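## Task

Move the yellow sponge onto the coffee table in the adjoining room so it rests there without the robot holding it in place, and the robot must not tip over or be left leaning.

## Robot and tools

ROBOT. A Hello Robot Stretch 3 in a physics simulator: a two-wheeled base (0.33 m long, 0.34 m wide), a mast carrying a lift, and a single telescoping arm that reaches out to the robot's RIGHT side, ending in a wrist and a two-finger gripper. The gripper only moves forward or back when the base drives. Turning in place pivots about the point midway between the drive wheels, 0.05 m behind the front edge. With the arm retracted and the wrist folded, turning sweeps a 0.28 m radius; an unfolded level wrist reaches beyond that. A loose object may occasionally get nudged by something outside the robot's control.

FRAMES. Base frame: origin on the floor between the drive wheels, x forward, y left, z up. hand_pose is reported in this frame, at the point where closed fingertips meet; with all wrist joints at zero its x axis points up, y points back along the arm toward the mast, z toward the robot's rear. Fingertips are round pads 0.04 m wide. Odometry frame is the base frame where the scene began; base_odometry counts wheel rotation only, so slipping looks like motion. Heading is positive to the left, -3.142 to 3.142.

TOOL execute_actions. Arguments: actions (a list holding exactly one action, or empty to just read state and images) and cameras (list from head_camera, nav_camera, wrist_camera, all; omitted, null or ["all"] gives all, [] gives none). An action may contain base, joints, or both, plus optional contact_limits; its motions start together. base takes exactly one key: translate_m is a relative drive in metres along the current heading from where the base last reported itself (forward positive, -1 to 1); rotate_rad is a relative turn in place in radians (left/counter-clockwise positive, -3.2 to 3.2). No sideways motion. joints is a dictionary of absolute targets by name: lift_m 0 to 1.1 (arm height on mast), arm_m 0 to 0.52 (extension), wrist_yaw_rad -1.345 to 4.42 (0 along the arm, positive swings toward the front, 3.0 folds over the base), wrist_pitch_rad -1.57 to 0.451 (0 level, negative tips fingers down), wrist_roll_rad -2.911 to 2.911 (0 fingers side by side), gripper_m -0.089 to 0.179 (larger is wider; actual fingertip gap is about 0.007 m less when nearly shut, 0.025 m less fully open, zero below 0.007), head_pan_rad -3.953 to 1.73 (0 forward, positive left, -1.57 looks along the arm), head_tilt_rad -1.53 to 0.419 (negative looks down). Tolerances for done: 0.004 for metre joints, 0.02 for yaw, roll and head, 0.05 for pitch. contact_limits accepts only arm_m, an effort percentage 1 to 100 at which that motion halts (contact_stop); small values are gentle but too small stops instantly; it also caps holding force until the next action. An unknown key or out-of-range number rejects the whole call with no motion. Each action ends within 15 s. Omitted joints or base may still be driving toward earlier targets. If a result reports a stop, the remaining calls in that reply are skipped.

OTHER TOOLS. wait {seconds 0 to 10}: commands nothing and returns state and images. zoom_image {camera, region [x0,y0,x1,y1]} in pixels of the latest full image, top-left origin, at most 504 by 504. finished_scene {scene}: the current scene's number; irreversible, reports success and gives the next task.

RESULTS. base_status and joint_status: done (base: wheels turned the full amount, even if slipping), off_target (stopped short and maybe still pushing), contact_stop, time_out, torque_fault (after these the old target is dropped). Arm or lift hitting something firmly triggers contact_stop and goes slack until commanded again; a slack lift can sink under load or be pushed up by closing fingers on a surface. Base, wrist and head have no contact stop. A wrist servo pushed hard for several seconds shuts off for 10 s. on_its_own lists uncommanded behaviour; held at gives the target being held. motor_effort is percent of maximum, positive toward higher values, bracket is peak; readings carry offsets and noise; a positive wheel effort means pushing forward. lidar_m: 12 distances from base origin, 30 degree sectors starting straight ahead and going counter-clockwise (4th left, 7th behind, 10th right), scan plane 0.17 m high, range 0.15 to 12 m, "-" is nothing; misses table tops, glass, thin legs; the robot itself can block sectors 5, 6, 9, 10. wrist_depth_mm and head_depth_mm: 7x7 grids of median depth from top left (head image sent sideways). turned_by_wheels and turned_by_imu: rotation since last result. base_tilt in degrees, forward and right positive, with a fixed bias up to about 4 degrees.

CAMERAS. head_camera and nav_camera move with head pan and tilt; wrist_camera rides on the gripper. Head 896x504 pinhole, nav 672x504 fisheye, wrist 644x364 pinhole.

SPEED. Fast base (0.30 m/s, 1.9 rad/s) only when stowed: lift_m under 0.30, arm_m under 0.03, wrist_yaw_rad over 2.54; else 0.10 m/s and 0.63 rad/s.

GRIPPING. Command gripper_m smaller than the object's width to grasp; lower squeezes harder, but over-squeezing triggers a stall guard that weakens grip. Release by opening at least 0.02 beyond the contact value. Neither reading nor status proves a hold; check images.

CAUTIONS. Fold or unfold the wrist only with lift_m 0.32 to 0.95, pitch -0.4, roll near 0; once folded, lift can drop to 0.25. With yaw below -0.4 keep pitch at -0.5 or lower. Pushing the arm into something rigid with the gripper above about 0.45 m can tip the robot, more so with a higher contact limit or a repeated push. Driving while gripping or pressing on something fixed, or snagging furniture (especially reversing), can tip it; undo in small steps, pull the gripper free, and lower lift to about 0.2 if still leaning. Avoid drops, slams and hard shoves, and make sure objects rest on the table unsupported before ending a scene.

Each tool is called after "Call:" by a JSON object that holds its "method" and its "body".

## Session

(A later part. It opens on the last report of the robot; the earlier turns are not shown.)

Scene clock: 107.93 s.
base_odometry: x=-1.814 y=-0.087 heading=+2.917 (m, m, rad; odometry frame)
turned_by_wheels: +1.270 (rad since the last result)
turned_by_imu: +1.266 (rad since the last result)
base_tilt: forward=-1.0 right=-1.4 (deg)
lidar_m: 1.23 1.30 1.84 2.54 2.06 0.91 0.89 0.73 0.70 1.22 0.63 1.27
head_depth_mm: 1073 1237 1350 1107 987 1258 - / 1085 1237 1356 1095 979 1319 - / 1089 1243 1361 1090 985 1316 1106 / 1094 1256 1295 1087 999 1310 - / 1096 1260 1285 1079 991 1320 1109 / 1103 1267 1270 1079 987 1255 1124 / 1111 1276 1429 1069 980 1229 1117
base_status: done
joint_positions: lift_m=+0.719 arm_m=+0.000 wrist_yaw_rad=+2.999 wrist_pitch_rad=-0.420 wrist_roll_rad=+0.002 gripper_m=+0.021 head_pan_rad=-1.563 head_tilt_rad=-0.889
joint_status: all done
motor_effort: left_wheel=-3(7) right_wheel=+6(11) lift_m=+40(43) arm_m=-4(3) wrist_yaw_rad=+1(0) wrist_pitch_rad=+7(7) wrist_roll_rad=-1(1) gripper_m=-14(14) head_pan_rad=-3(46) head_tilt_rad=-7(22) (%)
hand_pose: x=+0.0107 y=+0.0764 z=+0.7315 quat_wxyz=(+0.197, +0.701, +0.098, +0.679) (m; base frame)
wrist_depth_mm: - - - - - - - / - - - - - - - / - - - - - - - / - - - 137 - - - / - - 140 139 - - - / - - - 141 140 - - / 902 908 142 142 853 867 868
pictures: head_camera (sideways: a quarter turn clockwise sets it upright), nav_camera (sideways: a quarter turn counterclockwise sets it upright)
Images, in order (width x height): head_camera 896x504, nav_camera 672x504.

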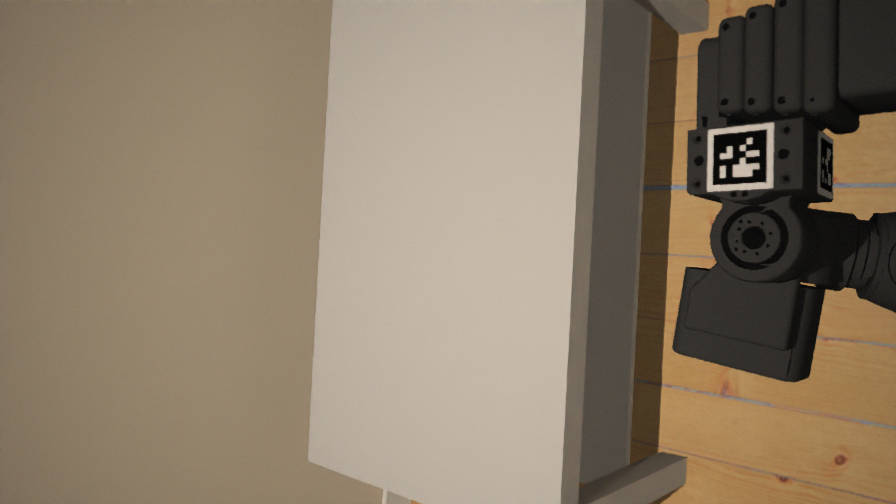

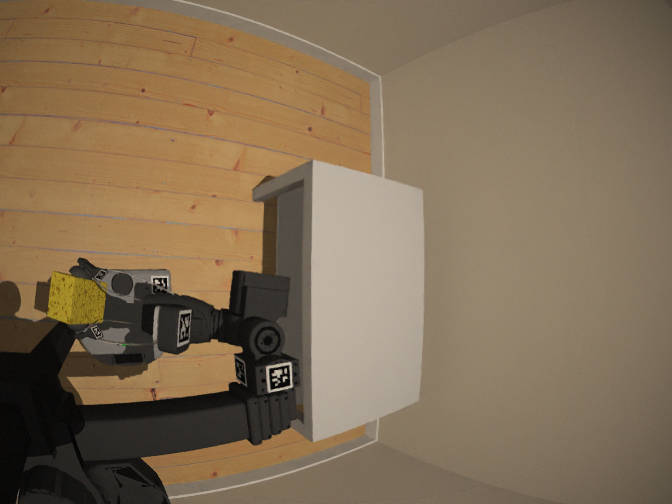

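Call:
{"method": "execute_actions", "body": {"actions": [{"joints":{"wrist_yaw_rad":0,"arm_m":0.15}}], "cameras": []}}

Call:
{"method": "execute_actions", "body": {"actions": [{"joints":{"wrist_pitch_rad":-1.5,"arm_m":0.52,"lift_m":0.65}}], "cameras": ["head_camera","wrist_camera"]}}

Scene clock: 110.83 s.
base_odometry: x=-1.814 y=-0.087 heading=+2.917 (m, m, rad; odometry frame)
turned_by_wheels: +0.000 (rad since the last result)
turned_by_imu: +0.001 (rad since the last result)
base_tilt: forward=-1.0 right=-1.4 (deg)
lidar_m: 1.24 1.30 1.85 2.54 2.07 0.91 0.89 0.72 0.69 1.22 0.63 1.26
head_depth_mm: 1081 1230 1346 1103 989 1239 - / 1081 1245 1348 1119 - - 1149 / 1089 1252 1362 1141 - 1271 1135 / 1094 1254 1295 690 - 1264 1133 / 1096 1260 1282 1080 993 1256 1124 / 1102 1269 1267 1071 985 1254 1120 / 1109 1276 1424 1075 978 1227 1119
base_status: not commanded
joint_positions: lift_m=+0.719 arm_m=+0.150 wrist_yaw_rad=+0.002 wrist_pitch_rad=-0.420 wrist_roll_rad=+0.001 gripper_m=+0.021 head_pan_rad=-1.563 head_tilt_rad=-0.889
joint_status: all done
motor_effort: left_wheel=-3(3) right_wheel=+5(6) lift_m=+39(40) arm_m=+4(7) wrist_yaw_rad=-1(3) wrist_pitch_rad=+7(7) wrist_roll_rad=-1(1) gripper_m=-15(14) head_pan_rad=-3(4) head_tilt_rad=-7(7) (%)
hand_pose: x=-0.0210 y=-0.5186 z=+0.7315 quat_wxyz=(+0.692, +0.149, -0.691, -0.147) (m; base frame)
wrist_depth_mm: 728 713 725 715 728 725 721 / 773 795 783 790 777 782 775 / 850 836 852 833 840 848 824 / 938 916 732 137 704 757 912 / - 647 593 139 574 584 871 / - 509 141 140 140 498 482 / 450 434 411 142 416 414 417
pictures: none
No camera images: the call's "cameras" was empty. Leave "cameras" out to get every camera's image.

Scene clock: 114.77 s.
base_odometry: x=-1.814 y=-0.087 heading=+2.917 (m, m, rad; odometry frame)
turned_by_wheels: +0.000 (rad since the last result)
turned_by_imu: +0.001 (rad since the last result)
base_tilt: forward=-1.1 right=-1.3 (deg)
lidar_m: 1.24 1.30 1.85 2.54 2.07 0.91 0.89 0.72 0.70 1.22 0.63 1.27
head_depth_mm: 1079 1235 1349 1106 993 1243 1160 / 1081 1245 1358 1112 968 - - / 1087 1244 - 1091 979 1274 1132 / 1090 1259 1276 966 997 1265 1131 / 1099 1260 1282 1076 992 1259 1129 / 1102 1278 1271 1074 985 1257 1121 / 1111 1275 1430 1066 980 1229 1116
base_status: not commanded
joint_positions: lift_m=+0.651 arm_m=+0.519 wrist_yaw_rad=+0.001 wrist_pitch_rad=-1.496 wrist_roll_rad=+0.001 gripper_m=+0.021 head_pan_rad=-1.563 head_tilt_rad=-0.889
joint_status: all done
motor_effort: left_wheel=-3(3) right_wheel=+6(6) lift_m=+16(35) arm_m=+4(3) wrist_yaw_rad=+0(2) wrist_pitch_rad=-2(6) wrist_roll_rad=-1(1) gripper_m=-15(14) head_pan_rad=-3(4) head_tilt_rad=-7(7) (%)
hand_pose: x=-0.0216 y=-0.6594 z=+0.5320 quat_wxyz=(+0.518, +0.481, -0.518, -0.481) (m; base frame)
wrist_depth_mm: 233 234 236 237 238 239 241 / 236 236 237 240 239 242 243 / 239 237 239 239 242 243 245 / 238 240 243 137 242 246 248 / 243 244 244 139 247 248 250 / 244 243 141 140 140 252 251 / 246 246 247 142 253 252 256
pictures: head_camera (sideways: a quarter turn clockwise sets it upright), wrist_camera
Images, in order (width x height): head_camera 896x504, wrist_camera 644x364.

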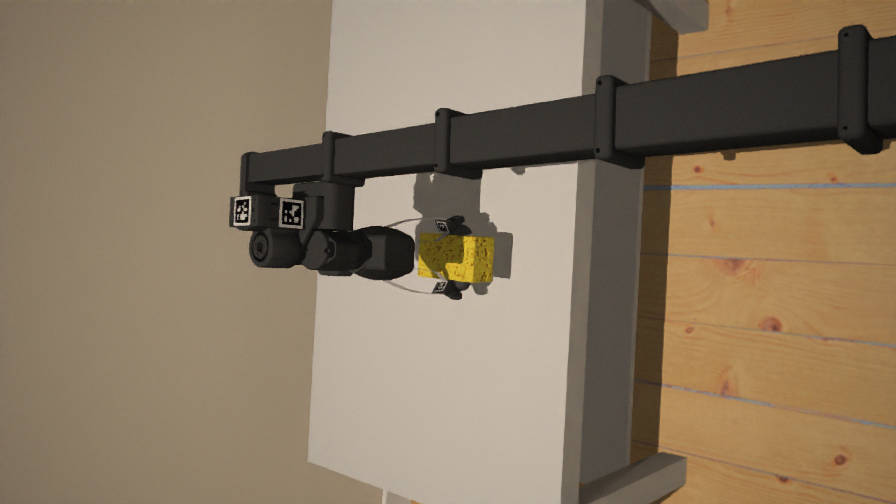

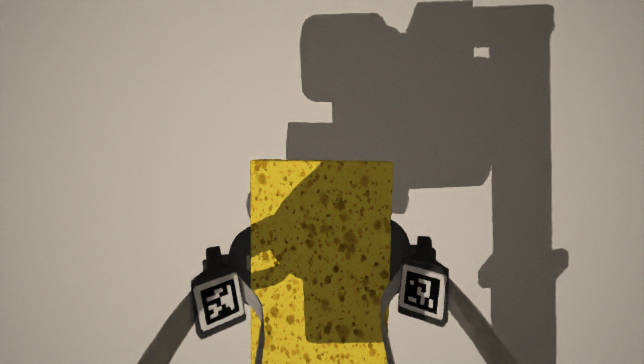

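Call:
{"method": "execute_actions", "body": {"actions": [{"joints":{"lift_m":0.591}}], "cameras": []}}

Call:
{"method": "execute_actions", "body": {"actions": [{"joints":{"gripper_m":0.12}}], "cameras": []}}

Call:
{"method": "execute_actions", "body": {"actions": [{"joints":{"lift_m":0.68}}], "cameras": ["head_camera","wrist_camera"]}}

Scene clock: 116.40 s.
base_odometry: x=-1.814 y=-0.087 heading=+2.917 (m, m, rad; odometry frame)
turned_by_wheels: +0.000 (rad since the last result)
turned_by_imu: +0.000 (rad since the last result)
base_tilt: forward=-1.0 right=-1.3 (deg)
lidar_m: 1.23 1.30 1.84 2.55 2.07 0.91 0.89 0.72 0.70 1.22 0.63 1.26
head_depth_mm: 1077 1238 1345 1105 991 1245 1142 / 1083 1244 1355 1099 989 1285 - / 1092 1256 1383 1090 991 1263 1136 / 1091 1259 1375 1023 995 1269 1134 / 1092 1259 1277 1079 987 1267 1128 / 1099 1266 1275 1073 983 1256 1123 / 1109 1274 1425 1064 981 1228 1118
base_status: not commanded
joint_positions: lift_m=+0.592 arm_m=+0.519 wrist_yaw_rad=+0.001 wrist_pitch_rad=-1.496 wrist_roll_rad=+0.001 gripper_m=+0.021 head_pan_rad=-1.563 head_tilt_rad=-0.889
joint_status: all done
motor_effort: left_wheel=-3(3) right_wheel=+6(6) lift_m=+16(14) arm_m=+4(4) wrist_yaw_rad=-1(0) wrist_pitch_rad=-1(1) wrist_roll_rad=+0(1) gripper_m=-15(15) head_pan_rad=-3(3) head_tilt_rad=-8(7) (%)
hand_pose: x=-0.0216 y=-0.6594 z=+0.4730 quat_wxyz=(+0.518, +0.481, -0.518, -0.481) (m; base frame)
wrist_depth_mm: 177 178 178 180 181 182 184 / 179 180 180 181 182 184 185 / 181 182 183 182 184 186 186 / 181 183 184 137 186 188 189 / 183 185 186 138 188 189 190 / 186 186 141 140 141 190 192 / 186 187 190 141 192 192 193
pictures: none
No camera images: the call's "cameras" was empty. Leave "cameras" out to get every camera's image.

Scene clock: 117.90 s.
base_odometry: x=-1.814 y=-0.087 heading=+2.917 (m, m, rad; odometry frame)
turned_by_wheels: +0.000 (rad since the last result)
turned_by_imu: +0.000 (rad since the last result)
base_tilt: forward=-1.0 right=-1.4 (deg)
lidar_m: 1.24 1.30 1.84 2.54 2.07 0.91 0.89 0.72 0.70 1.22 0.63 1.27
head_depth_mm: 1076 1235 1347 1108 987 1240 1142 / 1083 1241 1357 1098 983 1291 - / 1085 1250 1386 1102 993 1259 1137 / 1093 1259 1377 1026 998 1268 1132 / 1095 1263 1280 1073 991 1255 1119 / 1103 1258 1273 1075 984 1260 1118 / 1108 1270 1436 1065 978 1232 1119
base_status: not commanded
joint_positions: lift_m=+0.592 arm_m=+0.519 wrist_yaw_rad=+0.001 wrist_pitch_rad=-1.496 wrist_roll_rad=+0.001 gripper_m=+0.120 head_pan_rad=-1.563 head_tilt_rad=-0.889
joint_status: all done
motor_effort: left_wheel=-3(3) right_wheel=+6(6) lift_m=+16(16) arm_m=+4(3) wrist_yaw_rad=-1(1) wrist_pitch_rad=-2(1) wrist_roll_rad=-1(1) gripper_m=-1(81) head_pan_rad=-3(3) head_tilt_rad=-8(8) (%)
hand_pose: x=-0.0216 y=-0.6594 z=+0.4730 quat_wxyz=(+0.518, +0.481, -0.518, -0.481) (m; base frame)
wrist_depth_mm: 176 178 179 179 181 182 183 / 179 180 181 181 182 183 185 / 180 182 182 184 185 186 186 / 181 183 184 141 186 186 189 / 185 185 185 141 187 190 189 / 186 186 187 143 189 190 192 / 188 189 188 144 191 192 194
pictures: none
No camera images: the call's "cameras" was empty. Leave "cameras" out to get every camera's image.

Scene clock: 119.53 s.
base_odometry: x=-1.814 y=-0.087 heading=+2.917 (m, m, rad; odometry frame)
turned_by_wheels: +0.000 (rad since the last result)
turned_by_imu: +0.000 (rad since the last result)
base_tilt: forward=-1.0 right=-1.4 (deg)
lidar_m: 1.24 1.30 1.84 2.54 2.07 0.91 0.89 0.72 0.70 1.22 0.63 1.27
head_depth_mm: 1078 1231 1343 1103 993 1241 1172 / 1080 1240 1362 1101 - - - / 1086 1219 1233 1068 1000 1275 1133 / 1092 1234 1257 1063 997 1265 1131 / 1097 1264 1282 1076 990 1263 1131 / 1102 1271 1272 1073 986 1252 1121 / 1109 1270 1430 1067 977 1233 1119
base_status: not commanded
joint_positions: lift_m=+0.679 arm_m=+0.519 wrist_yaw_rad=+0.001 wrist_pitch_rad=-1.496 wrist_roll_rad=+0.001 gripper_m=+0.120 head_pan_rad=-1.563 head_tilt_rad=-0.889
joint_status: all done
motor_effort: left_wheel=-3(3) right_wheel=+7(6) lift_m=+39(39) arm_m=+4(3) wrist_yaw_rad=-1(1) wrist_pitch_rad=-1(2) wrist_roll_rad=-1(1) gripper_m=+0(0) head_pan_rad=-3(4) head_tilt_rad=-7(7) (%)
hand_pose: x=-0.0216 y=-0.6594 z=+0.5608 quat_wxyz=(+0.518, +0.481, -0.518, -0.481) (m; base frame)
wrist_depth_mm: 261 260 264 264 263 267 268 / 264 264 266 267 270 268 270 / 265 266 269 268 271 271 274 / 268 269 270 229 274 275 277 / 268 270 270 228 273 276 280 / 272 272 274 233 277 279 283 / 275 279 278 279 283 281 282
pictures: head_camera (sideways: a quarter turn clockwise sets it upright), wrist_camera
Images, in order (width x height): head_camera 896x504, wrist_camera 644x364.

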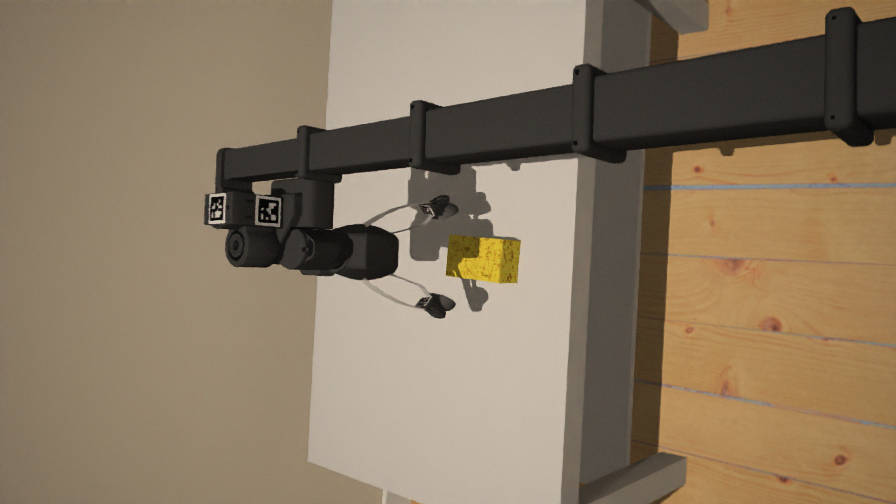

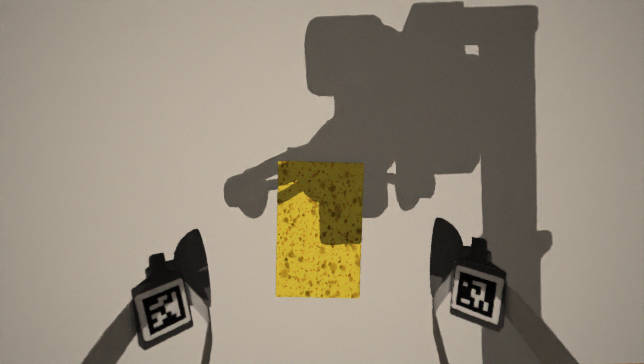

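Call:
{"method": "finished_scene", "body": {"scene": 1}}

The scene is finished: the task was done.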